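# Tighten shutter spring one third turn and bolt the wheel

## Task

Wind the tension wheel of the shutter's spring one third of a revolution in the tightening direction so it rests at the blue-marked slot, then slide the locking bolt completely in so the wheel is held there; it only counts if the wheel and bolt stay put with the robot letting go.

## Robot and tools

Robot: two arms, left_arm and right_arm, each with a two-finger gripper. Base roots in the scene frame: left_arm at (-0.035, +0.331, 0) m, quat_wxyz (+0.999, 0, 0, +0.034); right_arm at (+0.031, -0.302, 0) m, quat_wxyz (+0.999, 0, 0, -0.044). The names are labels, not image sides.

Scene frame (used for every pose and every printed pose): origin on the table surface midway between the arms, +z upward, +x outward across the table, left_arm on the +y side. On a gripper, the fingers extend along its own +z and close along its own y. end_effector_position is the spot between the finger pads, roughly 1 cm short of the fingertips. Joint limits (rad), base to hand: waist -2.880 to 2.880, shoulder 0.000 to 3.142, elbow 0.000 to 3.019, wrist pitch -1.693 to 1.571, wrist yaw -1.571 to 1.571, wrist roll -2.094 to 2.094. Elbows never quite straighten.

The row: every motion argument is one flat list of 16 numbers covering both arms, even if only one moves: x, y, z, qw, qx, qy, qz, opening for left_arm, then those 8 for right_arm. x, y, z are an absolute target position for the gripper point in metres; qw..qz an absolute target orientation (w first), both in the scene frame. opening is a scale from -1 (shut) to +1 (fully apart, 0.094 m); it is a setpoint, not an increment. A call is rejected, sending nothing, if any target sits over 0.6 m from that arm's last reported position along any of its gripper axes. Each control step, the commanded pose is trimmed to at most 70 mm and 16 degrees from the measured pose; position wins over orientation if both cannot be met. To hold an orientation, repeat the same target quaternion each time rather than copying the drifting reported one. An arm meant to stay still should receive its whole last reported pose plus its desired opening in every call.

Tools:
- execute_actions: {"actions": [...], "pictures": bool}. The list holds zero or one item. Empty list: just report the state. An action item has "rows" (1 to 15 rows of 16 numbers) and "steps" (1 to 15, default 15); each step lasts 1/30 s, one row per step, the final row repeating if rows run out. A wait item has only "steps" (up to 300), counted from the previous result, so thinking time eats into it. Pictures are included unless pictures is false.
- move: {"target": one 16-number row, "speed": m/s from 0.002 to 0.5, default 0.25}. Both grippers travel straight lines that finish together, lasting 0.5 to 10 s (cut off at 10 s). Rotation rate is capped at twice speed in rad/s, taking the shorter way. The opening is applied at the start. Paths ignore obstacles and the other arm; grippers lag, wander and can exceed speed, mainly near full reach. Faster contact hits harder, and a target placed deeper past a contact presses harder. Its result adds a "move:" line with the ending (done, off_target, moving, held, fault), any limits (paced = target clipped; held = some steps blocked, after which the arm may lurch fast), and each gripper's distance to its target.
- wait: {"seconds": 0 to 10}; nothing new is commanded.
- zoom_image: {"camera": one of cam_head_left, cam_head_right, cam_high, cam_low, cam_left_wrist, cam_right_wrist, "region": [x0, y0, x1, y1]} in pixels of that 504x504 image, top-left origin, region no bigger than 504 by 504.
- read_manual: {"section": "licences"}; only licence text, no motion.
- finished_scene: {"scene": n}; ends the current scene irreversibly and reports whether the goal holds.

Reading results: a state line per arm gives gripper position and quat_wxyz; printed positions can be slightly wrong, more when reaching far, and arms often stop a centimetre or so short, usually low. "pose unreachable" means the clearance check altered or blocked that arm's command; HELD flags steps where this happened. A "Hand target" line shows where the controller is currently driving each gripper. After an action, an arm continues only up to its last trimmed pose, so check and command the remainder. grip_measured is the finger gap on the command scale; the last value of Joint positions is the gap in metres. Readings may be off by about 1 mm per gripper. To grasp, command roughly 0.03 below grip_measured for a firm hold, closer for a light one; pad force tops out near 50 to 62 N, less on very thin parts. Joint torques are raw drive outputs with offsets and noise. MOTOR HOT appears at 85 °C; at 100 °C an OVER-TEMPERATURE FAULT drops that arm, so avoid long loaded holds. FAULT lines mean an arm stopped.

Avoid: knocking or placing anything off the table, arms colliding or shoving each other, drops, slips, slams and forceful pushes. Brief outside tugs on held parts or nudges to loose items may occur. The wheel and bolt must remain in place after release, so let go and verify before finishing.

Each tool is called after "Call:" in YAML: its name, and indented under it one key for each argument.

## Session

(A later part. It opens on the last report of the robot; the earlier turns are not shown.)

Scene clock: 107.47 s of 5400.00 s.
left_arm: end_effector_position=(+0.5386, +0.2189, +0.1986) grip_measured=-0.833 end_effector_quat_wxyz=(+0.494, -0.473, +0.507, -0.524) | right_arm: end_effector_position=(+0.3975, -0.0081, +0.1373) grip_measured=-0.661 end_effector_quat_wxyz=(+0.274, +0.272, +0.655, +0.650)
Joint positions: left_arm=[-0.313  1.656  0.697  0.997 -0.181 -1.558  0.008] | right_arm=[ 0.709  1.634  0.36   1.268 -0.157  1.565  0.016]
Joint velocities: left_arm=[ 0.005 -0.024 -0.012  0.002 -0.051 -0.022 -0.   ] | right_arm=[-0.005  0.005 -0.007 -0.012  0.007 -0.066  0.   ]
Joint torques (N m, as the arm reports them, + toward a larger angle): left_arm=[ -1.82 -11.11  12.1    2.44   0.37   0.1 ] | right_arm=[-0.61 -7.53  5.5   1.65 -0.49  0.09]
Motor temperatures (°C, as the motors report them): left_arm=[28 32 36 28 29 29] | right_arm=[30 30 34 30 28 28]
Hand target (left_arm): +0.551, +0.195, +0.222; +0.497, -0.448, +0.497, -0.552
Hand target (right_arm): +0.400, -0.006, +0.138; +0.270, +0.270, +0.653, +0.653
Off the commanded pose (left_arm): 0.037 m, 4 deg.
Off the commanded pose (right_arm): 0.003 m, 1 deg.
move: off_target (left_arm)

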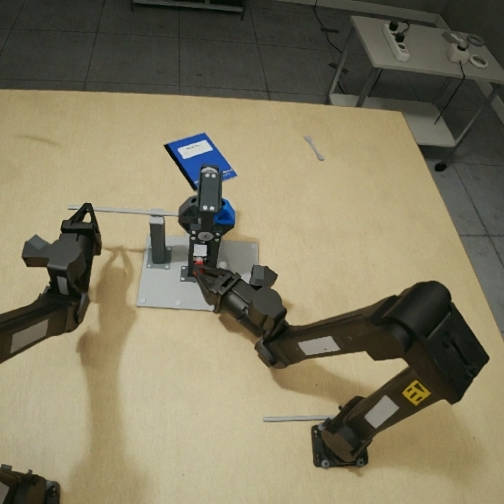

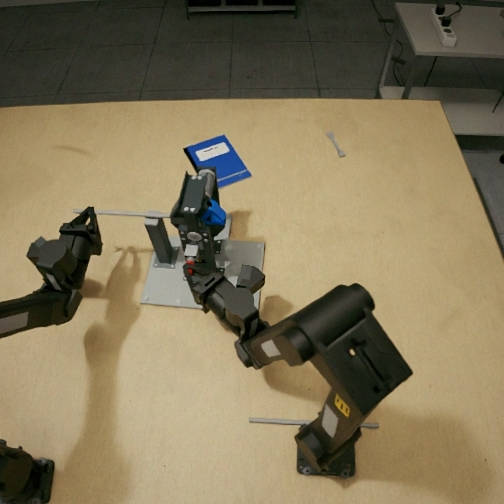

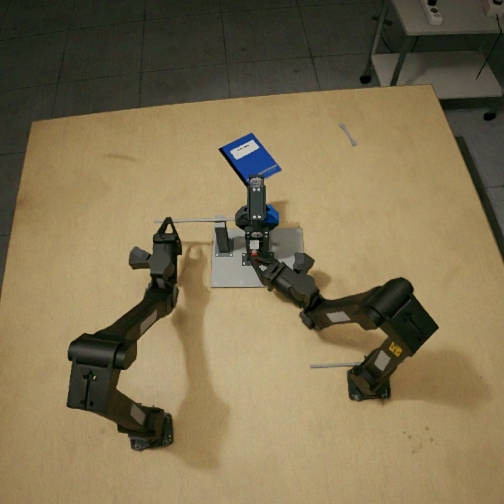

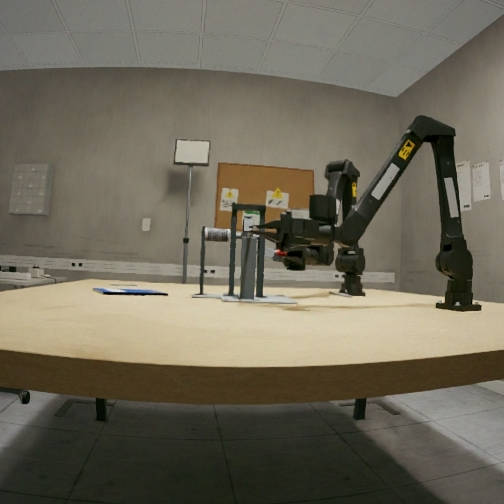

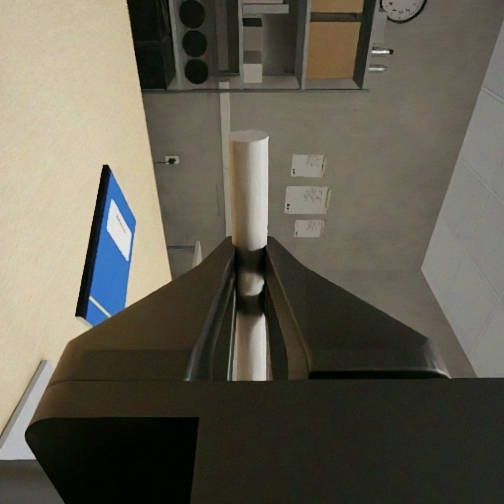

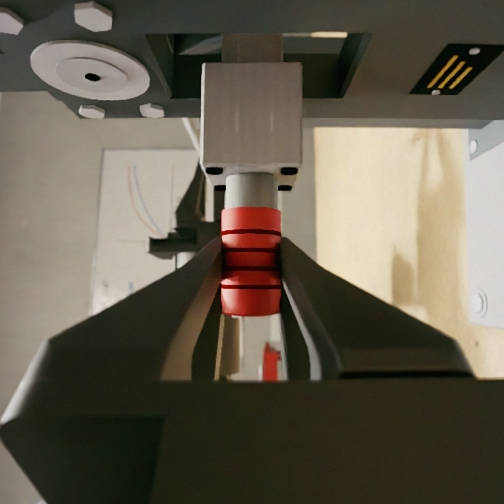

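Call:
move:
  target: [0.555,0.195,0.305,0.579,-0.371,0.51,-0.52,-0.9,0.40,-0.006,0.138,0.27,0.27,0.653,0.653,-0.72]
  speed: 0.08

Call:
execute_actions:
  actions:
    - {"rows":[[0.555,0.195,0.305,0.579,-0.371,0.51,-0.52,-0.9,0.39,-0.006,0.138,0.27,0.27,0.653,0.653,-0.72],[0.555,0.195,0.305,0.579,-0.371,0.51,-0.52,-0.9,0.385,-0.005,0.138,0.27,0.27,0.653,0.653,-0.72],[0.555,0.195,0.305,0.579,-0.371,0.51,-0.52,-0.9,0.38,-0.005,0.138,0.27,0.27,0.653,0.653,-0.72],[0.555,0.195,0.305,0.579,-0.371,0.51,-0.52,-0.9,0.37,-0.004,0.139,0.27,0.27,0.653,0.653,-0.72]],"steps":15}
  pictures: false

Scene clock: 113.67 s of 5400.00 s.
left_arm: end_effector_position=(+0.5364, +0.2189, +0.2188) grip_measured=-0.832 end_effector_quat_wxyz=(+0.533, -0.436, +0.533, -0.492) | right_arm: end_effector_position=(+0.3976, -0.0082, +0.1373) grip_measured=-0.661 end_effector_quat_wxyz=(+0.274, +0.272, +0.655, +0.650)
Joint positions: left_arm=[-0.316  1.607  0.702  0.958 -0.188 -1.42   0.008] | right_arm=[ 0.709  1.634  0.36   1.268 -0.157  1.565  0.016]
Joint velocities: left_arm=[-0.015 -0.024  0.007  0.002  0.007  0.051  0.   ] | right_arm=[-0.015 -0.005  0.002 -0.012  0.037 -0.007  0.   ]
Joint torques (N m, as the arm reports them, + toward a larger angle): left_arm=[ -1.38 -16.37  14.46   2.36   0.48   0.86] | right_arm=[-0.7  -7.54  5.52  1.63 -0.51  0.08]
Motor temperatures (°C, as the motors report them): left_arm=[28 32 37 28 29 29] | right_arm=[30 30 34 30 28 28]
Hand target (left_arm): +0.545, +0.200, +0.296; +0.580, -0.374, +0.506, -0.518
Hand target (right_arm): +0.400, -0.006, +0.138; +0.270, +0.270, +0.653, +0.653
Off the commanded pose (left_arm): 0.091 m, 10 deg; position clipped at the last step of the last action.
Off the commanded pose (right_arm): 0.003 m, 1 deg.
After step 90, 1.30 s passed at rest.
move: off_target (left_arm); limits=paced

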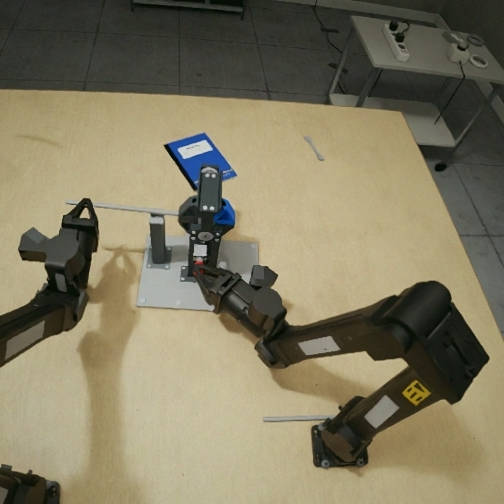

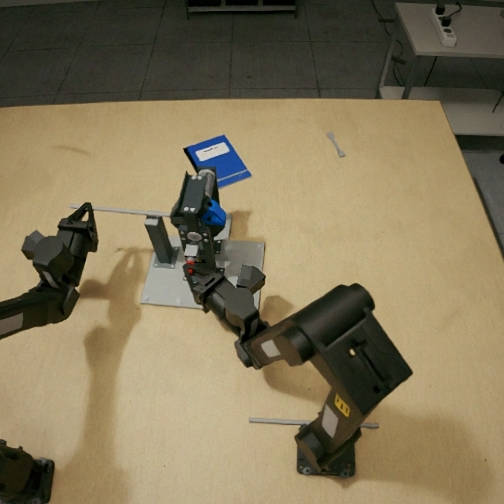

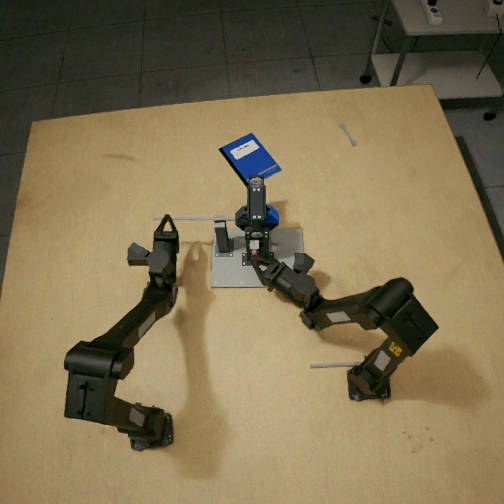

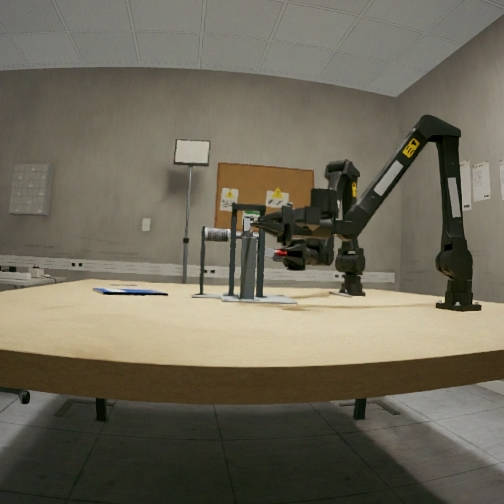

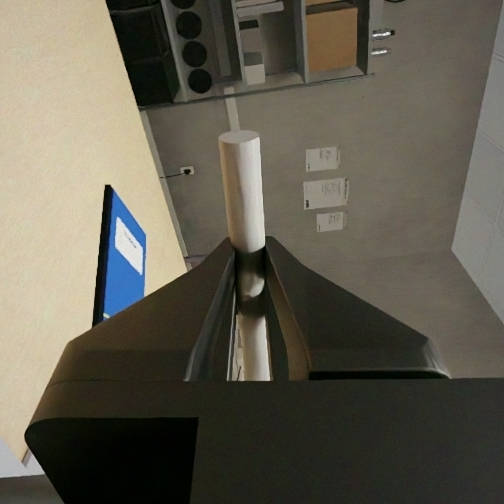

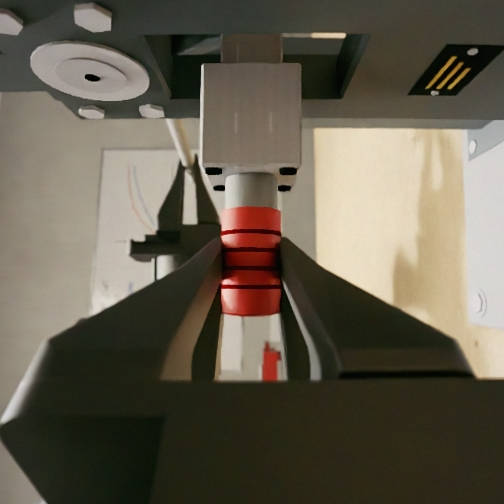

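Scene clock: 114.17 s of 5400.00 s.
left_arm: end_effector_position=(+0.5366, +0.2187, +0.2200) grip_measured=-0.832 end_effector_quat_wxyz=(+0.535, -0.434, +0.534, -0.491) | right_arm: end_effector_position=(+0.3773, -0.0069, +0.1369) grip_measured=-0.661 end_effector_quat_wxyz=(+0.275, +0.275, +0.656, +0.647)
Joint positions: left_arm=[-0.316  1.606  0.703  0.958 -0.188 -1.415  0.008] | right_arm=[ 0.757  1.604  0.318  1.274 -0.104  1.565  0.016]
Joint velocities: left_arm=[-0.005 -0.015 -0.007 -0.007 -0.051  0.022 -0.   ] | right_arm=[ 0.005 -0.005  0.002 -0.012 -0.066 -0.007  0.002]
Joint torques (N m, as the arm reports them, + toward a larger angle): left_arm=[ -1.35 -16.6   14.51   2.25   0.49   0.82] | right_arm=[ 0.97 -7.82  3.69  2.2  -0.04  0.06]
Motor temperatures (°C, as the motors report them): left_arm=[28 32 37 28 29 29] | right_arm=[30 30 34 30 28 28]
Hand target (left_arm): +0.545, +0.199, +0.297; +0.580, -0.373, +0.506, -0.518
Hand target (right_arm): +0.370, -0.004, +0.139; +0.271, +0.270, +0.654, +0.653
Off the commanded pose (left_arm): 0.090 m, 10 deg; position clipped at the last step of the last action.
Off the commanded pose (right_arm): 0.008 m, 1 deg.
Steps of this call (steps 1 to 15: all 15 steps of this action). Readings (end_effector_position):
1: left_arm (+0.5364, +0.2189, +0.2188) | right_arm (+0.3976, -0.0088, +0.1369)
2: left_arm (+0.5365, +0.2188, +0.2190) | right_arm (+0.3973, -0.0089, +0.1366)
4: left_arm (+0.5364, +0.2188, +0.2192) | right_arm (+0.3945, -0.0087, +0.1365)
8: left_arm (+0.5366, +0.2187, +0.2198) | right_arm (+0.3798, -0.0070, +0.1370)
15: the state above

Call:
execute_actions:
  actions:
    - {"rows":[[0.55,0.195,0.295,0.579,-0.371,0.51,-0.52,-0.9,0.362,-0.004,0.139,0.27,0.27,0.653,0.653,-0.72],[0.55,0.195,0.295,0.579,-0.371,0.51,-0.52,-0.9,0.357,-0.003,0.139,0.27,0.27,0.653,0.653,-0.72],[0.55,0.195,0.295,0.579,-0.371,0.51,-0.52,-0.9,0.35,-0.002,0.139,0.27,0.27,0.653,0.653,-0.72]],"steps":15}

Scene clock: 116.77 s of 5400.00 s.
left_arm: end_effector_position=(+0.5365, +0.2186, +0.2200) grip_measured=-0.832 end_effector_quat_wxyz=(+0.535, -0.434, +0.533, -0.491) | right_arm: end_effector_position=(+0.3751, -0.0069, +0.1370) grip_measured=-0.661 end_effector_quat_wxyz=(+0.287, +0.286, +0.651, +0.642)
Joint positions: left_arm=[-0.317  1.606  0.703  0.958 -0.19  -1.415  0.008] | right_arm=[ 0.784  1.601  0.312  1.278 -0.041  1.565  0.016]
Joint velocities: left_arm=[ 0.015 -0.024  0.007 -0.002  0.022  0.007 -0.001] | right_arm=[-0.005 -0.005  0.017  0.002  0.095 -0.037  0.   ]
Joint torques (N m, as the arm reports them, + toward a larger angle): left_arm=[ -1.76 -16.59  13.95   2.6    0.34   0.83] | right_arm=[ 3.04 -9.1   0.91  2.75 -0.51  0.06]
Motor temperatures (°C, as the motors report them): left_arm=[28 32 38 28 29 29] | right_arm=[30 30 34 30 28 28]
Hand target (left_arm): +0.543, +0.197, +0.294; +0.579, -0.374, +0.506, -0.518
Hand target (right_arm): +0.352, -0.002, +0.139; +0.271, +0.270, +0.654, +0.653
Off the commanded pose (left_arm): 0.080 m, 10 deg.
Off the commanded pose (right_arm): 0.026 m, 3 deg.
Steps of this call (steps 1 to 63: nothing new was sent; steps 64 to 78: all 15 steps of this action). Readings (end_effector_position):
64: left_arm (+0.5366, +0.2186, +0.2200) | right_arm (+0.3770, -0.0072, +0.1367)
65: left_arm (+0.5365, +0.2185, +0.2200) | right_arm (+0.3759, -0.0069, +0.1367)
67: left_arm (+0.5365, +0.2186, +0.2200) | right_arm (+0.3751, -0.0069, +0.1370)
71: left_arm (+0.5365, +0.2186, +0.2200) | right_arm (+0.3751, -0.0069, +0.1370)
78: the state above

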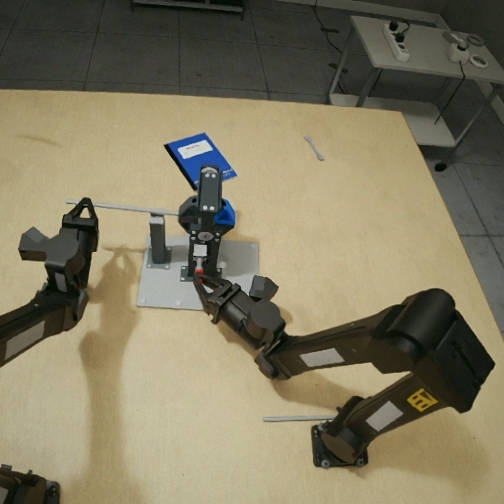

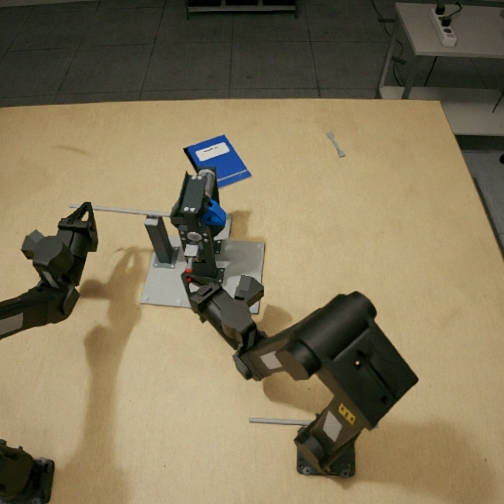

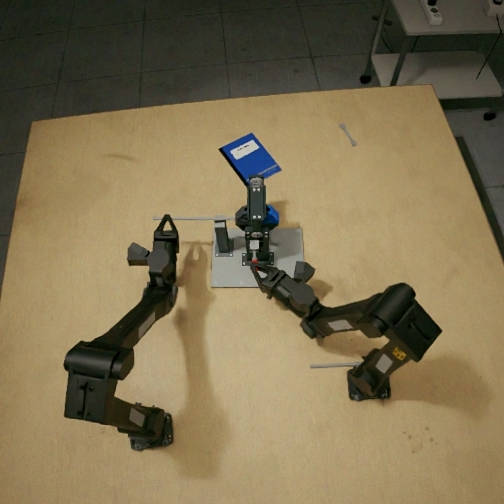

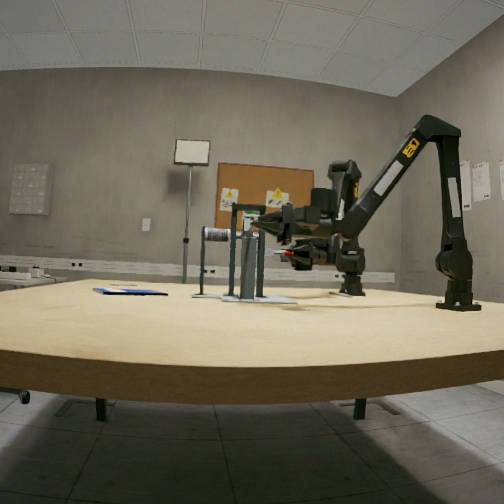

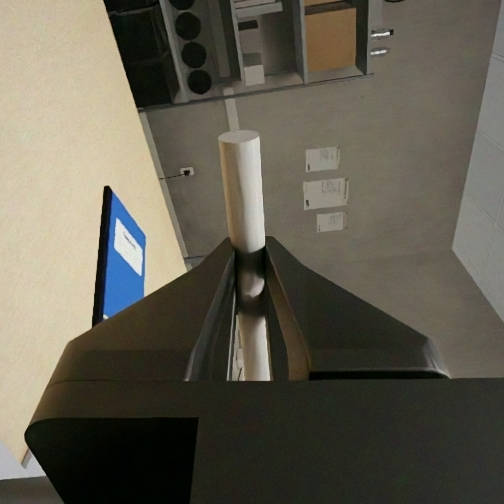

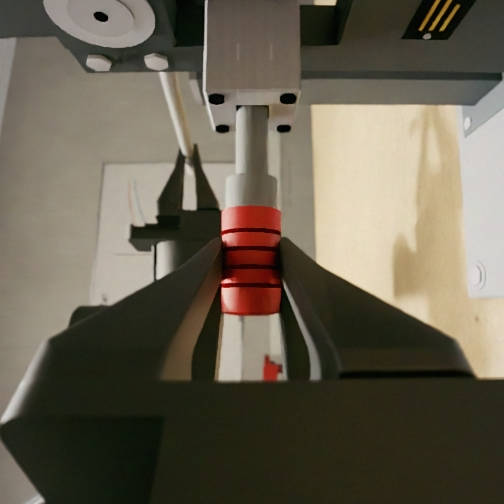

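Call:
execute_actions:
  actions:
    - {"rows":[[0.545,0.195,0.33,0.638,-0.314,0.482,-0.516,-0.9,0.37,-0.004,0.139,0.27,0.27,0.653,0.653,-0.72]],"steps":15}
  pictures: false

Scene clock: 120.07 s of 5400.00 s.
left_arm: end_effector_position=(+0.5329, +0.2150, +0.2510) grip_measured=-0.831 end_effector_quat_wxyz=(+0.593, -0.376, +0.520, -0.487) | right_arm: end_effector_position=(+0.3756, -0.0063, +0.1373) grip_measured=-0.661 end_effector_quat_wxyz=(+0.278, +0.278, +0.654, +0.646)
Joint positions: left_arm=[-0.326  1.606  0.706  1.082 -0.194 -1.278  0.008] | right_arm=[ 0.768  1.603  0.315  1.278 -0.083  1.565  0.016]
Joint velocities: left_arm=[ 0.015 -0.015  0.012 -0.007  0.022 -0.007  0.   ] | right_arm=[-0.005 -0.005 -0.017  0.007 -0.022  0.007 -0.   ]
Joint torques (N m, as the arm reports them, + toward a larger angle): left_arm=[ -1.32 -16.19  14.5    3.09   0.65   0.75] | right_arm=[ 0.13 -7.71  3.89  2.17 -0.72  0.08]
Motor temperatures (°C, as the motors report them): left_arm=[28 32 39 28 29 30] | right_arm=[30 30 34 30 28 28]
Hand target (left_arm): +0.536, +0.198, +0.329; +0.639, -0.317, +0.478, -0.513
Hand target (right_arm): +0.370, -0.004, +0.139; +0.270, +0.270, +0.653, +0.654
Off the commanded pose (left_arm): 0.082 m, 10 deg.
Off the commanded pose (right_arm): 0.006 m, 2 deg.
Steps of this call (steps 1 to 84: nothing new was sent; steps 85 to 99: all 15 steps of this action). Readings (end_effector_position):
85: left_arm (+0.5362, +0.2188, +0.2237) | right_arm (+0.3753, -0.0059, +0.1378)
86: left_arm (+0.5354, +0.2181, +0.2296) | right_arm (+0.3755, -0.0061, +0.1373)
88: left_arm (+0.5337, +0.2167, +0.2422) | right_arm (+0.3756, -0.0063, +0.1373)
92: left_arm (+0.5326, +0.2155, +0.2493) | right_arm (+0.3756, -0.0063, +0.1373)
99: the state above

Call:
execute_actions:
  actions:
    - {"rows":[[0.55,0.17,0.39,0.706,-0.239,0.523,-0.416,-1,0.37,-0.004,0.139,0.27,0.27,0.653,0.653,-0.72]],"steps":15}
  pictures: false

Call:
execute_actions:
  actions:
    - {"rows":[[0.55,0.17,0.39,0.706,-0.239,0.523,-0.416,-1,0.37,-0.004,0.139,0.27,0.27,0.653,0.653,-0.72]],"steps":15}

Scene clock: 123.03 s of 5400.00 s.
left_arm: end_effector_position=(+0.5358, +0.1969, +0.3083) grip_measured=-0.815 end_effector_quat_wxyz=(+0.664, -0.297, +0.541, -0.422) | right_arm: end_effector_position=(+0.3756, -0.0063, +0.1373) grip_measured=-0.661 end_effector_quat_wxyz=(+0.278, +0.278, +0.654, +0.646)
Joint positions: left_arm=[-0.364  1.529  0.771  1.005 -0.226 -1.011  0.009] | right_arm=[ 0.768  1.603  0.315  1.278 -0.083  1.565  0.016]
Joint velocities: left_arm=[-0.034 -0.103  0.203 -0.335  0.081  0.227  0.   ] | right_arm=[-0.005 -0.024  0.007  0.007  0.022  0.007  0.   ]
Joint torques (N m, as the arm reports them, + toward a larger angle): left_arm=[ -1.46 -15.41  15.54   1.31   0.46   0.81] | right_arm=[-0.05 -7.54  3.93  2.15 -0.73  0.06]
Motor temperatures (°C, as the motors report them): left_arm=[28 32 39 28 29 30] | right_arm=[30 30 34 30 28 28]
Hand target (left_arm): +0.538, +0.176, +0.379; +0.707, -0.243, +0.517, -0.417
Hand target (right_arm): +0.370, -0.004, +0.139; +0.270, +0.270, +0.653, +0.653
Off the commanded pose (left_arm): 0.087 m, 8 deg; position clipped at the last step of the last action.
Off the commanded pose (right_arm): 0.006 m, 2 deg.
Steps of this call (steps 1 to 74: nothing new was sent; steps 75 to 89: all 15 steps of this action). Readings (end_effector_position):
75: left_arm (+0.5327, +0.2154, +0.2509) | right_arm (+0.3756, -0.0063, +0.1373)
76: left_arm (+0.5320, +0.2149, +0.2519) | right_arm (+0.3756, -0.0063, +0.1373)
78: left_arm (+0.5308, +0.2132, +0.2593) | right_arm (+0.3756, -0.0063, +0.1373)
82: left_arm (+0.5302, +0.2071, +0.2827) | right_arm (+0.3756, -0.0063, +0.1373)
89: the state above

Scene clock: 123.53 s of 5400.00 s.
left_arm: end_effector_position=(+0.5438, +0.1908, +0.3191) grip_measured=-0.815 end_effector_quat_wxyz=(+0.667, -0.288, +0.552, -0.408) | right_arm: end_effector_position=(+0.3756, -0.0063, +0.1373) grip_measured=-0.661 end_effector_quat_wxyz=(+0.278, +0.278, +0.654, +0.646)
Joint positions: left_arm=[-0.37   1.518  0.809  0.941 -0.228 -0.976  0.009] | right_arm=[ 0.768  1.603  0.315  1.278 -0.083  1.565  0.016]
Joint velocities: left_arm=[-0.015  0.005 -0.002  0.012 -0.037 -0.051 -0.   ] | right_arm=[-0.015 -0.005 -0.017 -0.002 -0.022 -0.022 -0.001]
Joint torques (N m, as the arm reports them, + toward a larger angle): left_arm=[ -1.56 -15.78  16.1    1.17   0.42   0.83] | right_arm=[ 0.11 -7.55  3.9   2.11 -0.73  0.08]
Motor temperatures (°C, as the motors report them): left_arm=[28 32 40 28 29 30] | right_arm=[30 30 34 30 28 28]
Hand target (left_arm): +0.543, +0.172, +0.389; +0.706, -0.242, +0.520, -0.416
Hand target (right_arm): +0.370, -0.004, +0.139; +0.270, +0.270, +0.653, +0.653
Off the commanded pose (left_arm): 0.074 m, 8 deg.
Off the commanded pose (right_arm): 0.006 m, 2 deg.
Steps of this call (steps 1 to 15: all 15 steps of this action). Readings (end_effector_position):
1: left_arm (+0.5371, +0.1958, +0.3105) | right_arm (+0.3756, -0.0063, +0.1373)
2: left_arm (+0.5384, +0.1947, +0.3126) | right_arm (+0.3756, -0.0063, +0.1373)
4: left_arm (+0.5406, +0.1930, +0.3155) | right_arm (+0.3756, -0.0063, +0.1373)
8: left_arm (+0.5433, +0.1910, +0.3188) | right_arm (+0.3756, -0.0063, +0.1373)
15: the state above

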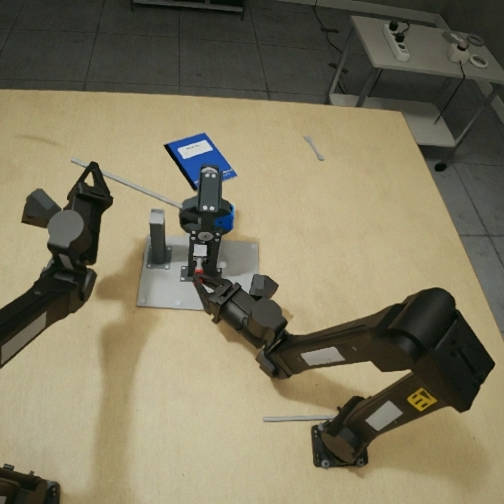

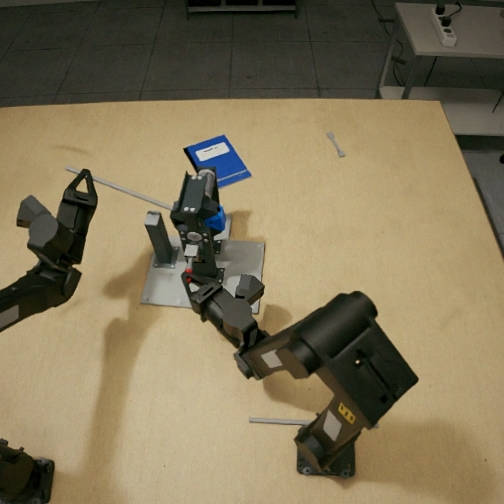

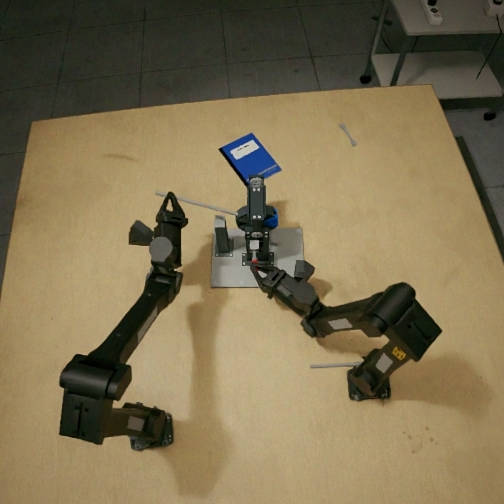

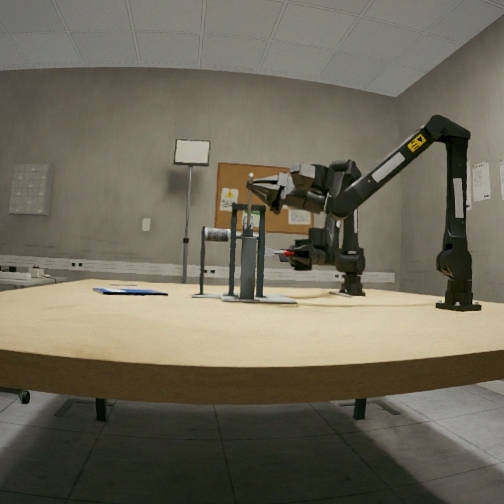

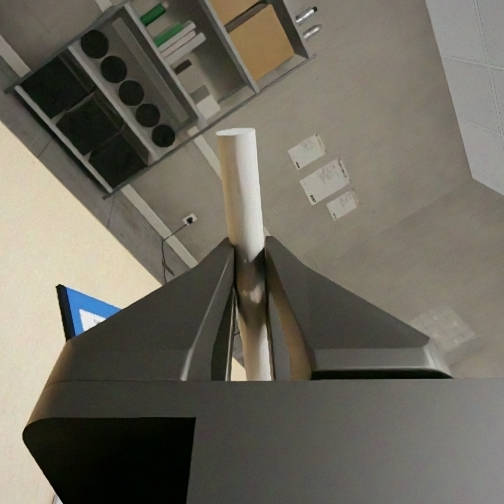

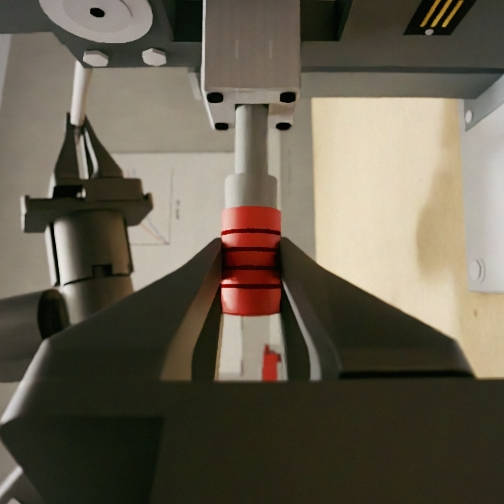

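Call:
execute_actions:
  actions:
    - {"rows":[[0.535,0.115,0.43,0.68,-0.096,0.65,-0.329,-1,0.37,-0.004,0.139,0.27,0.27,0.653,0.653,-0.72]],"steps":15}
  pictures: false

Call:
execute_actions:
  actions:
    - {"rows":[[0.535,0.105,0.435,0.68,-0.096,0.65,-0.329,-1,0.37,-0.004,0.139,0.27,0.27,0.653,0.653,-0.72]],"steps":15}
  pictures: false

Scene clock: 128.00 s of 5400.00 s.
left_arm: end_effector_position=(+0.5344, +0.1479, +0.3807) grip_measured=-0.817 end_effector_quat_wxyz=(+0.654, -0.160, +0.657, -0.340) | right_arm: end_effector_position=(+0.3756, -0.0063, +0.1373) grip_measured=-0.661 end_effector_quat_wxyz=(+0.278, +0.278, +0.654, +0.646)
Joint positions: left_arm=[-0.407  1.35   0.931  0.506 -0.099 -0.71   0.009] | right_arm=[ 0.768  1.603  0.315  1.278 -0.083  1.565  0.016]
Joint velocities: left_arm=[-0.132  0.005  0.252 -0.252 -0.037  0.33  -0.   ] | right_arm=[-0.024  0.005 -0.017  0.007 -0.007 -0.007 -0.   ]
Joint torques (N m, as the arm reports them, + toward a larger angle): left_arm=[ -2.37 -12.64  15.75   1.09   0.7    0.66] | right_arm=[ 0.2  -7.66  3.91  2.13 -0.73  0.07]
Motor temperatures (°C, as the motors report them): left_arm=[28 32 41 28 29 30] | right_arm=[30 30 34 30 28 28]
Hand target (left_arm): +0.528, +0.118, +0.430; +0.682, -0.099, +0.644, -0.333
Hand target (right_arm): +0.370, -0.004, +0.139; +0.270, +0.270, +0.653, +0.653
Off the commanded pose (left_arm): 0.059 m, 8 deg.
Off the commanded pose (right_arm): 0.006 m, 2 deg.
Steps of this call (steps 1 to 90: nothing new was sent; then 0.97 s passed at rest; steps 91 to 105: all 15 steps of this action). Readings (end_effector_position):
91: left_arm (+0.5440, +0.1890, +0.3174) | right_arm (+0.3756, -0.0063, +0.1373)
92: left_arm (+0.5444, +0.1896, +0.3177) | right_arm (+0.3756, -0.0063, +0.1373)
94: left_arm (+0.5411, +0.1856, +0.3265) | right_arm (+0.3756, -0.0063, +0.1373)
98: left_arm (+0.5332, +0.1719, +0.3515) | right_arm (+0.3756, -0.0063, +0.1373)
105: the state above

Scene clock: 128.50 s of 5400.00 s.
left_arm: end_effector_position=(+0.5362, +0.1386, +0.3899) grip_measured=-0.819 end_effector_quat_wxyz=(+0.659, -0.149, +0.663, -0.323) | right_arm: end_effector_position=(+0.3756, -0.0063, +0.1373) grip_measured=-0.661 end_effector_quat_wxyz=(+0.278, +0.278, +0.654, +0.646)
Joint positions: left_arm=[-0.428  1.35   0.963  0.465 -0.125 -0.666  0.009] | right_arm=[ 0.768  1.603  0.315  1.278 -0.083  1.565  0.016]
Joint velocities: left_arm=[-0.015  0.005 -0.002  0.017 -0.022  0.051 -0.   ] | right_arm=[-0.015 -0.005 -0.002 -0.012 -0.037  0.007  0.   ]
Joint torques (N m, as the arm reports them, + toward a larger angle): left_arm=[ -2.94 -12.08  16.6    0.82   0.8    0.73] | right_arm=[ 0.05 -7.64  3.93  2.16 -0.73  0.08]
Motor temperatures (°C, as the motors report them): left_arm=[28 32 41 28 29 30] | right_arm=[30 30 34 30 28 28]
Hand target (left_arm): +0.530, +0.107, +0.434; +0.681, -0.098, +0.647, -0.330
Hand target (right_arm): +0.370, -0.004, +0.139; +0.270, +0.270, +0.653, +0.653
Off the commanded pose (left_arm): 0.056 m, 7 deg.
Off the commanded pose (right_arm): 0.006 m, 2 deg.
Steps of this call (steps 1 to 15: all 15 steps of this action). Readings (end_effector_position):
1: left_arm (+0.5351, +0.1459, +0.3832) | right_arm (+0.3756, -0.0063, +0.1373)
2: left_arm (+0.5355, +0.1443, +0.3847) | right_arm (+0.3756, -0.0063, +0.1373)
4: left_arm (+0.5358, +0.1406, +0.3880) | right_arm (+0.3756, -0.0063, +0.1373)
8: left_arm (+0.5361, +0.1386, +0.3900) | right_arm (+0.3756, -0.0063, +0.1373)
15: the state above

Call:
execute_actions:
  actions:
    - {"rows":[[0.528,0.08,0.445,0.688,-0.045,0.666,-0.28,-1,0.37,-0.004,0.139,0.27,0.27,0.653,0.653,-0.72]],"steps":10}
  pictures: false

Call:
execute_actions:
  actions:
    - {"rows":[[0.525,0.045,0.46,0.696,0.011,0.68,-0.232,-1,0.37,-0.004,0.139,0.27,0.27,0.653,0.653,-0.72]],"steps":15}
  pictures: false

Call:
execute_actions:
  actions:
    - {"rows":[[0.525,0.045,0.46,0.696,0.011,0.68,-0.232,-1,0.385,-0.005,0.139,0.27,0.27,0.653,0.653,-0.72],[0.525,0.045,0.46,0.696,0.011,0.68,-0.232,-1,0.39,-0.005,0.139,0.27,0.27,0.653,0.653,-0.72],[0.525,0.045,0.46,0.696,0.011,0.68,-0.232,-1,0.395,-0.006,0.139,0.27,0.27,0.653,0.653,-0.72],[0.525,0.045,0.46,0.696,0.011,0.68,-0.232,-1,0.405,-0.007,0.139,0.27,0.27,0.653,0.653,-0.72]],"steps":15}

Scene clock: 132.57 s of 5400.00 s.
left_arm: end_effector_position=(+0.5337, +0.1138, +0.4108) grip_measured=-0.820 end_effector_quat_wxyz=(+0.675, -0.104, +0.673, -0.284) | right_arm: end_effector_position=(+0.3756, -0.0063, +0.1373) grip_measured=-0.661 end_effector_quat_wxyz=(+0.278, +0.278, +0.654, +0.646)
Joint positions: left_arm=[-0.479  1.346  1.022  0.397 -0.165 -0.541  0.008] | right_arm=[ 0.768  1.603  0.315  1.278 -0.083  1.565  0.016]
Joint velocities: left_arm=[-0.015 -0.015  0.032 -0.066 -0.007  0.168  0.   ] | right_arm=[-0.005 -0.005  0.002  0.007 -0.007  0.037 -0.001]
Joint torques (N m, as the arm reports them, + toward a larger angle): left_arm=[ -3.12 -12.07  15.46   0.63   0.93   0.73] | right_arm=[ 0.08 -7.58  3.92  2.15 -0.72  0.08]
Motor temperatures (°C, as the motors report them): left_arm=[28 32 43 28 29 30] | right_arm=[30 30 33 30 28 28]
Hand target (left_arm): +0.524, +0.082, +0.445; +0.691, -0.048, +0.664, -0.282
Hand target (right_arm): +0.370, -0.004, +0.139; +0.270, +0.270, +0.653, +0.653
Off the commanded pose (left_arm): 0.048 m, 7 deg.
Off the commanded pose (right_arm): 0.006 m, 2 deg.
Steps of this call (steps 1 to 90: nothing new was sent; then 0.73 s passed at rest; steps 91 to 100: all 10 steps of this action). Readings (end_effector_position):
91: left_arm (+0.5365, +0.1385, +0.3893) | right_arm (+0.3756, -0.0063, +0.1373)
92: left_arm (+0.5368, +0.1373, +0.3903) | right_arm (+0.3756, -0.0063, +0.1373)
94: left_arm (+0.5356, +0.1291, +0.3982) | right_arm (+0.3756, -0.0063, +0.1373)
98: left_arm (+0.5337, +0.1153, +0.4095) | right_arm (+0.3756, -0.0063, +0.1373)
100: the state above

Scene clock: 133.07 s of 5400.00 s.
left_arm: end_effector_position=(+0.5262, +0.0761, +0.4348) grip_measured=-0.823 end_effector_quat_wxyz=(+0.686, -0.038, +0.687, -0.236) | right_arm: end_effector_position=(+0.3756, -0.0063, +0.1373) grip_measured=-0.661 end_effector_quat_wxyz=(+0.278, +0.278, +0.654, +0.646)
Joint positions: left_arm=[-0.551  1.346  1.1    0.301 -0.208 -0.376  0.008] | right_arm=[ 0.768  1.603  0.315  1.278 -0.083  1.565  0.016]
Joint velocities: left_arm=[-0.005 -0.015  0.002 -0.022  0.051  0.037 -0.   ] | right_arm=[-0.005 -0.005  0.002 -0.027  0.007  0.007 -0.001]
Joint torques (N m, as the arm reports them, + toward a larger angle): left_arm=[ -2.48 -10.65  16.01   0.59   0.83   0.73] | right_arm=[-0.01 -7.6   3.93  2.1  -0.73  0.08]
Motor temperatures (°C, as the motors report them): left_arm=[28 32 43 28 29 30] | right_arm=[30 30 33 30 28 28]
Hand target (left_arm): +0.521, +0.046, +0.459; +0.697, +0.009, +0.678, -0.234
Hand target (right_arm): +0.370, -0.004, +0.139; +0.270, +0.270, +0.653, +0.653
Off the commanded pose (left_arm): 0.040 m, 6 deg.
Off the commanded pose (right_arm): 0.006 m, 2 deg.
Steps of this call (steps 1 to 15: all 15 steps of this action). Readings (end_effector_position):
1: left_arm (+0.5339, +0.1131, +0.4108) | right_arm (+0.3756, -0.0063, +0.1373)
2: left_arm (+0.5340, +0.1108, +0.4127) | right_arm (+0.3756, -0.0063, +0.1373)
4: left_arm (+0.5320, +0.0995, +0.4208) | right_arm (+0.3756, -0.0063, +0.1373)
8: left_arm (+0.5266, +0.0790, +0.4331) | right_arm (+0.3756, -0.0063, +0.1373)
15: the state above

Scene clock: 133.57 s of 5400.00 s.
left_arm: end_effector_position=(+0.5263, +0.0760, +0.4347) grip_measured=-0.823 end_effector_quat_wxyz=(+0.686, -0.038, +0.687, -0.235) | right_arm: end_effector_position=(+0.3817, -0.0067, +0.1366) grip_measured=-0.661 end_effector_quat_wxyz=(+0.259, +0.258, +0.661, +0.655)
Joint positions: left_arm=[-0.551  1.346  1.1    0.3   -0.208 -0.374  0.008] | right_arm=[ 0.719  1.618  0.331  1.278 -0.191  1.565  0.016]
Joint velocities: left_arm=[-0.024 -0.005 -0.027 -0.002  0.007  0.007 -0.001] | right_arm=[-0.015 -0.005 -0.012  0.017 -0.037 -0.007  0.   ]
Joint torques (N m, as the arm reports them, + toward a larger angle): left_arm=[ -2.44 -10.7   16.18   0.56   0.86   0.71] | right_arm=[-2.77 -5.73  8.64  0.96  0.24  0.1 ]
Motor temperatures (°C, as the motors report them): left_arm=[28 32 43 28 29 30] | right_arm=[30 30 34 30 28 28]
Hand target (left_arm): +0.522, +0.046, +0.459; +0.697, +0.009, +0.678, -0.233
Hand target (right_arm): +0.404, -0.008, +0.139; +0.270, +0.271, +0.653, +0.654
Off the commanded pose (left_arm): 0.040 m, 6 deg.
Off the commanded pose (right_arm): 0.023 m, 2 deg.
Steps of this call (steps 1 to 15: all 15 steps of this action). Readings (end_effector_position):
1: left_arm (+0.5262, +0.0761, +0.4348) | right_arm (+0.3760, -0.0059, +0.1374)
2: left_arm (+0.5262, +0.0761, +0.4347) | right_arm (+0.3764, -0.0061, +0.1369)
4: left_arm (+0.5263, +0.0760, +0.4348) | right_arm (+0.3784, -0.0068, +0.1371)
8: left_arm (+0.5263, +0.0760, +0.4347) | right_arm (+0.3817, -0.0067, +0.1366)
15: the state above

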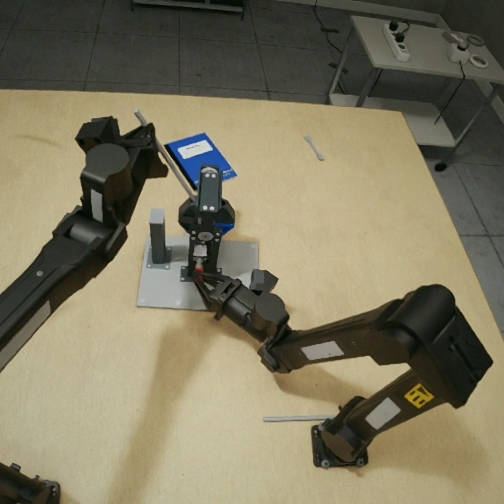

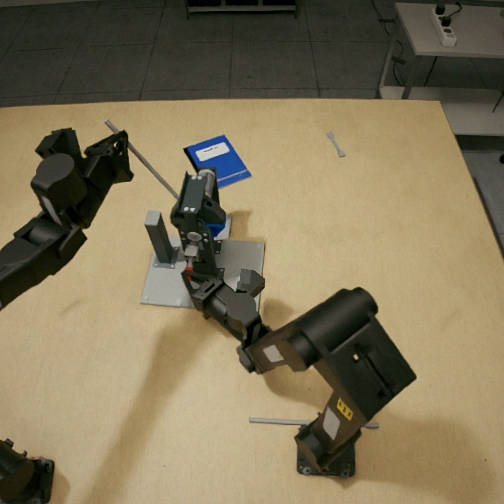

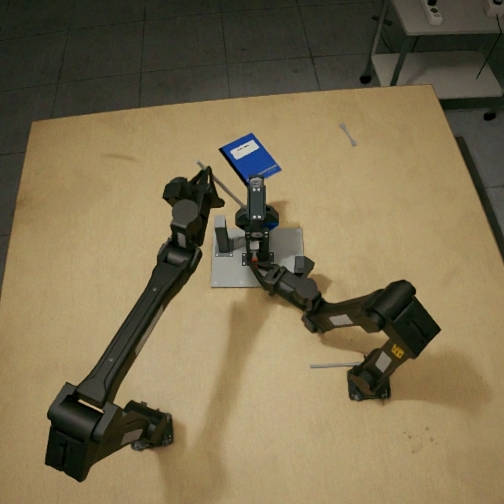

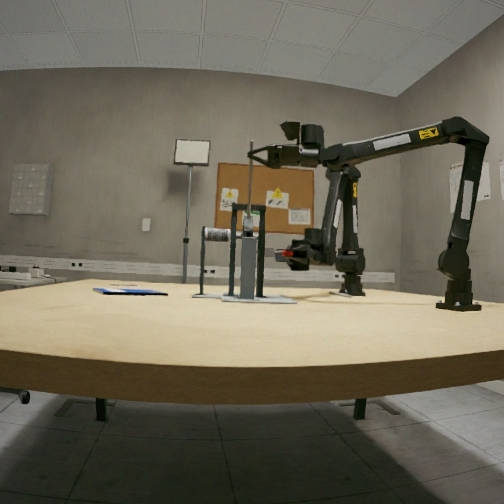

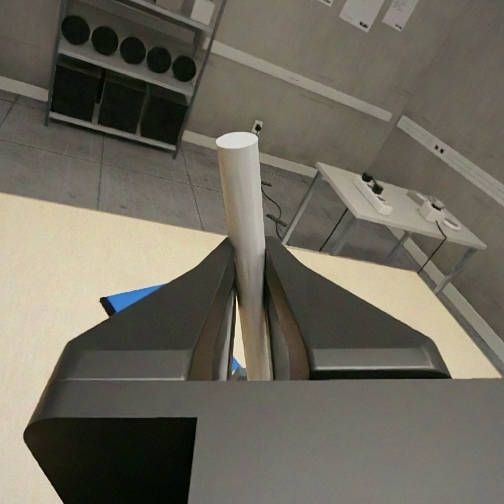

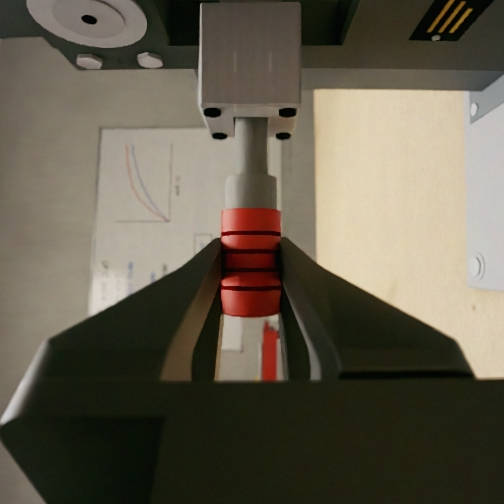

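Call:
execute_actions:
  actions: []

Call:
zoom_image:
  camera: "cam_low"
  region: [130,130,380,380]

Scene clock: 141.63 s of 5400.00 s.
left_arm: end_effector_position=(+0.5263, +0.0760, +0.4347) grip_measured=-0.823 end_effector_quat_wxyz=(+0.686, -0.038, +0.687, -0.235) | right_arm: end_effector_position=(+0.3817, -0.0067, +0.1366) grip_measured=-0.661 end_effector_quat_wxyz=(+0.259, +0.258, +0.661, +0.655)
Joint positions: left_arm=[-0.551  1.346  1.1    0.3   -0.208 -0.374  0.008] | right_arm=[ 0.719  1.618  0.331  1.278 -0.191  1.565  0.016]
Joint velocities: left_arm=[-0.024  0.005  0.012  0.027 -0.022 -0.051  0.   ] | right_arm=[-0.015  0.005 -0.007 -0.017  0.022 -0.051  0.   ]
Joint torques (N m, as the arm reports them, + toward a larger angle): left_arm=[ -2.42 -10.67  16.18   0.56   0.86   0.71] | right_arm=[-2.79 -5.88  8.63  0.96  0.24  0.1 ]
Motor temperatures (°C, as the motors report them): left_arm=[28 32 44 27 30 30] | right_arm=[30 30 35 30 28 28]
Hand target (left_arm): +0.522, +0.046, +0.459; +0.697, +0.009, +0.678, -0.233
Hand target (right_arm): +0.404, -0.008, +0.139; +0.270, +0.271, +0.653, +0.654
Off the commanded pose (left_arm): 0.040 m, 6 deg.
Off the commanded pose (right_arm): 0.023 m, 2 deg.
Steps of this call (steps 1 to 90: nothing new was sent; then 5.07 s passed at rest). Readings (end_effector_position):
1: left_arm (+0.5263, +0.0760, +0.4347) | right_arm (+0.3817, -0.0067, +0.1366)
2: left_arm (+0.5263, +0.0760, +0.4347) | right_arm (+0.3817, -0.0067, +0.1366)
4: left_arm (+0.5263, +0.0760, +0.4347) | right_arm (+0.3817, -0.0067, +0.1366)
8: left_arm (+0.5263, +0.0760, +0.4347) | right_arm (+0.3817, -0.0067, +0.1366)
90: the state above

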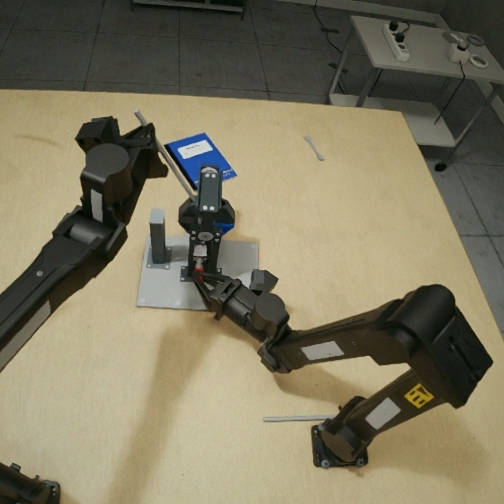

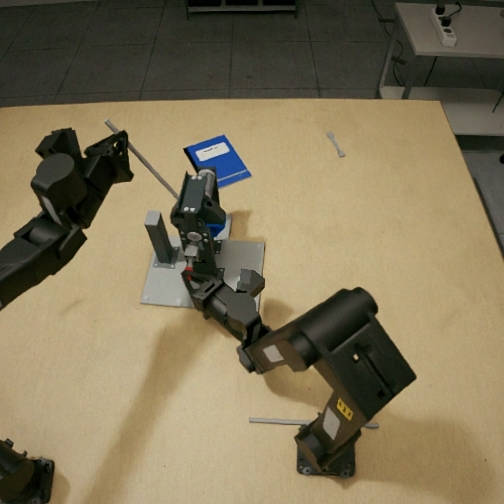

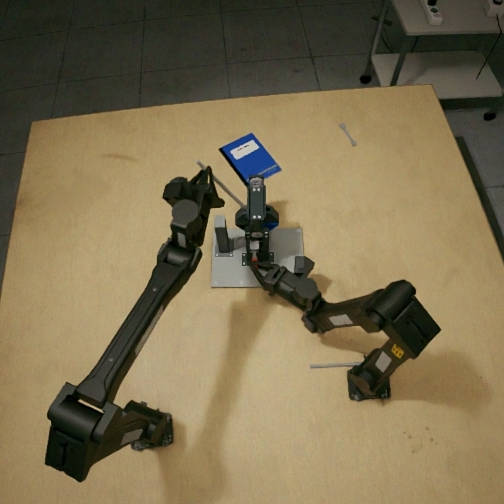

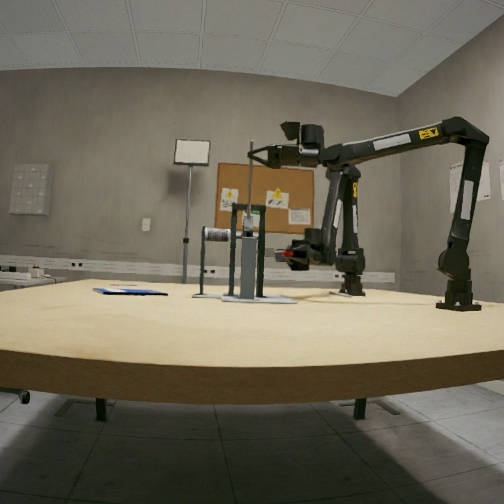

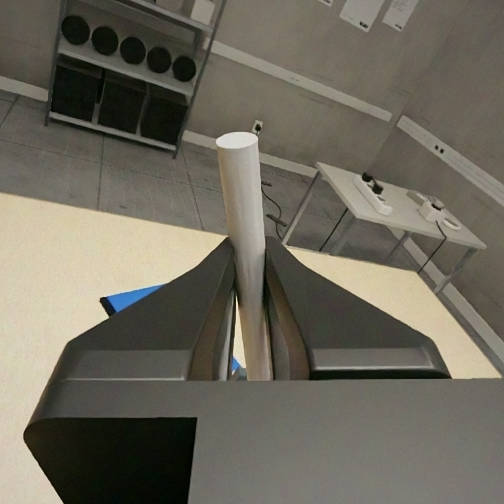

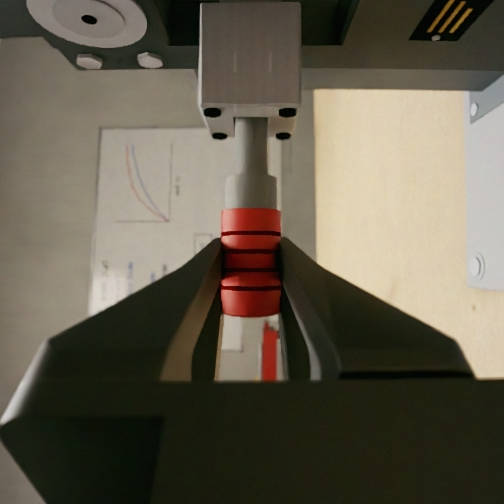

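Region (130, 130, 380, 380) of cam_low's 504x504 image, scaled by 2.016, with more detail than that image has.

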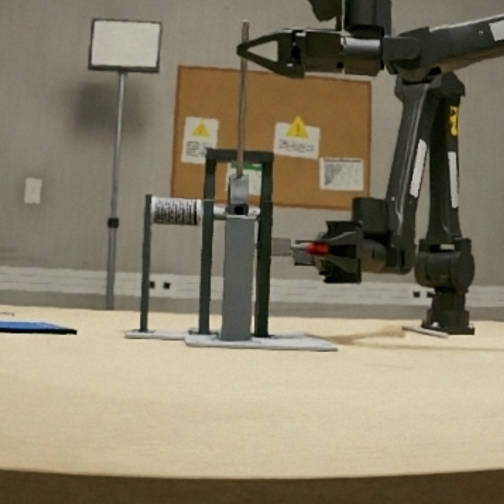

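Call:
zoom_image:
  camera: "cam_head_left"
  region: [150,160,270,280]

Call:
execute_actions:
  actions:
    - {"rows":[[0.528,0.08,0.445,0.688,-0.045,0.666,-0.28,-1,0.395,-0.006,0.138,0.27,0.27,0.653,0.653,-0.72]]}
  pictures: false

Call:
execute_actions:
  actions:
    - {"rows":[[0.53,0.1,0.435,0.688,-0.045,0.666,-0.28,-1,0.4,-0.006,0.138,0.27,0.27,0.653,0.653,-0.72]]}
  pictures: false

Region (150, 160, 270, 280) of cam_head_left's 504x504 image, scaled by 4.200, with more detail than that image has.

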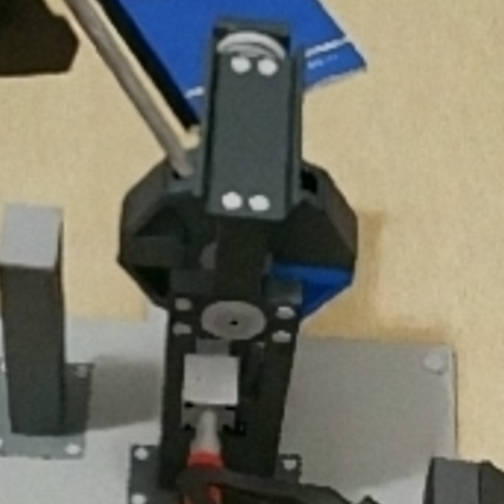

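Scene clock: 145.67 s of 5400.00 s.
left_arm: end_effector_position=(+0.5325, +0.0932, +0.4268) grip_measured=-0.825 end_effector_quat_wxyz=(+0.675, -0.065, +0.684, -0.270) | right_arm: end_effector_position=(+0.3820, -0.0068, +0.1371) grip_measured=-0.661 end_effector_quat_wxyz=(+0.261, +0.260, +0.660, +0.655)
Joint positions: left_arm=[-0.506  1.346  1.076  0.327 -0.153 -0.468  0.008] | right_arm=[ 0.722  1.618  0.331  1.28  -0.182  1.565  0.016]
Joint velocities: left_arm=[-0.015 -0.005 -0.007  0.017 -0.081  0.051 -0.001] | right_arm=[ 0.024 -0.015 -0.017 -0.022  0.007 -0.037  0.   ]
Joint torques (N m, as the arm reports them, + toward a larger angle): left_arm=[ -0.91 -11.82  12.12   2.78   0.58   0.25] | right_arm=[-1.1  -6.33  6.95  1.33  0.69  0.08]
Motor temperatures (°C, as the motors report them): left_arm=[28 32 44 27 30 30] | right_arm=[30 30 36 30 28 28]
Hand target (left_arm): +0.527, +0.081, +0.445; +0.689, -0.046, +0.667, -0.280
Hand target (right_arm): +0.395, -0.006, +0.138; +0.270, +0.270, +0.654, +0.653
Off the commanded pose (left_arm): 0.023 m, 4 deg.
Off the commanded pose (right_arm): 0.013 m, 2 deg.
Steps of this call (steps 1 to 90: nothing new was sent; then 0.53 s passed at rest; steps 91 to 105: all 15 steps of this action). Readings (end_effector_position):
91: left_arm (+0.5265, +0.0758, +0.4359) | right_arm (+0.3820, -0.0070, +0.1369)
92: left_arm (+0.5270, +0.0770, +0.4358) | right_arm (+0.3820, -0.0069, +0.1371)
94: left_arm (+0.5299, +0.0851, +0.4317) | right_arm (+0.3820, -0.0068, +0.1371)
98: left_arm (+0.5325, +0.0932, +0.4267) | right_arm (+0.3820, -0.0068, +0.1371)
105: the state above

Scene clock: 146.17 s of 5400.00 s.
left_arm: end_effector_position=(+0.5353, +0.1064, +0.4175) grip_measured=-0.825 end_effector_quat_wxyz=(+0.669, -0.075, +0.681, -0.289) | right_arm: end_effector_position=(+0.3820, -0.0068, +0.1371) grip_measured=-0.661 end_effector_quat_wxyz=(+0.261, +0.260, +0.660, +0.655)
Joint positions: left_arm=[-0.472  1.346  1.047  0.362 -0.107 -0.511  0.008] | right_arm=[ 0.722  1.618  0.331  1.28  -0.182  1.565  0.016]
Joint velocities: left_arm=[-0.015 -0.005  0.002  0.007 -0.037  0.007 -0.   ] | right_arm=[-0.005 -0.015 -0.002 -0.022 -0.051 -0.007  0.   ]
Joint torques (N m, as the arm reports them, + toward a larger angle): left_arm=[ -0.34 -12.4   11.48   2.42   0.44   0.59] | right_arm=[-1.96 -5.94  7.83  1.2   0.37  0.09]
Motor temperatures (°C, as the motors report them): left_arm=[28 32 44 27 30 30] | right_arm=[30 30 36 30 28 28]
Hand target (left_arm): +0.530, +0.101, +0.435; +0.689, -0.046, +0.667, -0.280
Hand target (right_arm): +0.399, -0.007, +0.138; +0.270, +0.270, +0.653, +0.653
Off the commanded pose (left_arm): 0.019 m, 5 deg.
Off the commanded pose (right_arm): 0.018 m, 2 deg.
Steps of this call (steps 1 to 15: all 15 steps of this action). Readings (end_effector_position):
1: left_arm (+0.5322, +0.0929, +0.4259) | right_arm (+0.3820, -0.0068, +0.1371)
2: left_arm (+0.5323, +0.0943, +0.4250) | right_arm (+0.3820, -0.0068, +0.1371)
4: left_arm (+0.5341, +0.1013, +0.4210) | right_arm (+0.3820, -0.0068, +0.1371)
8: left_arm (+0.5353, +0.1064, +0.4175) | right_arm (+0.3820, -0.0068, +0.1371)
15: the state above


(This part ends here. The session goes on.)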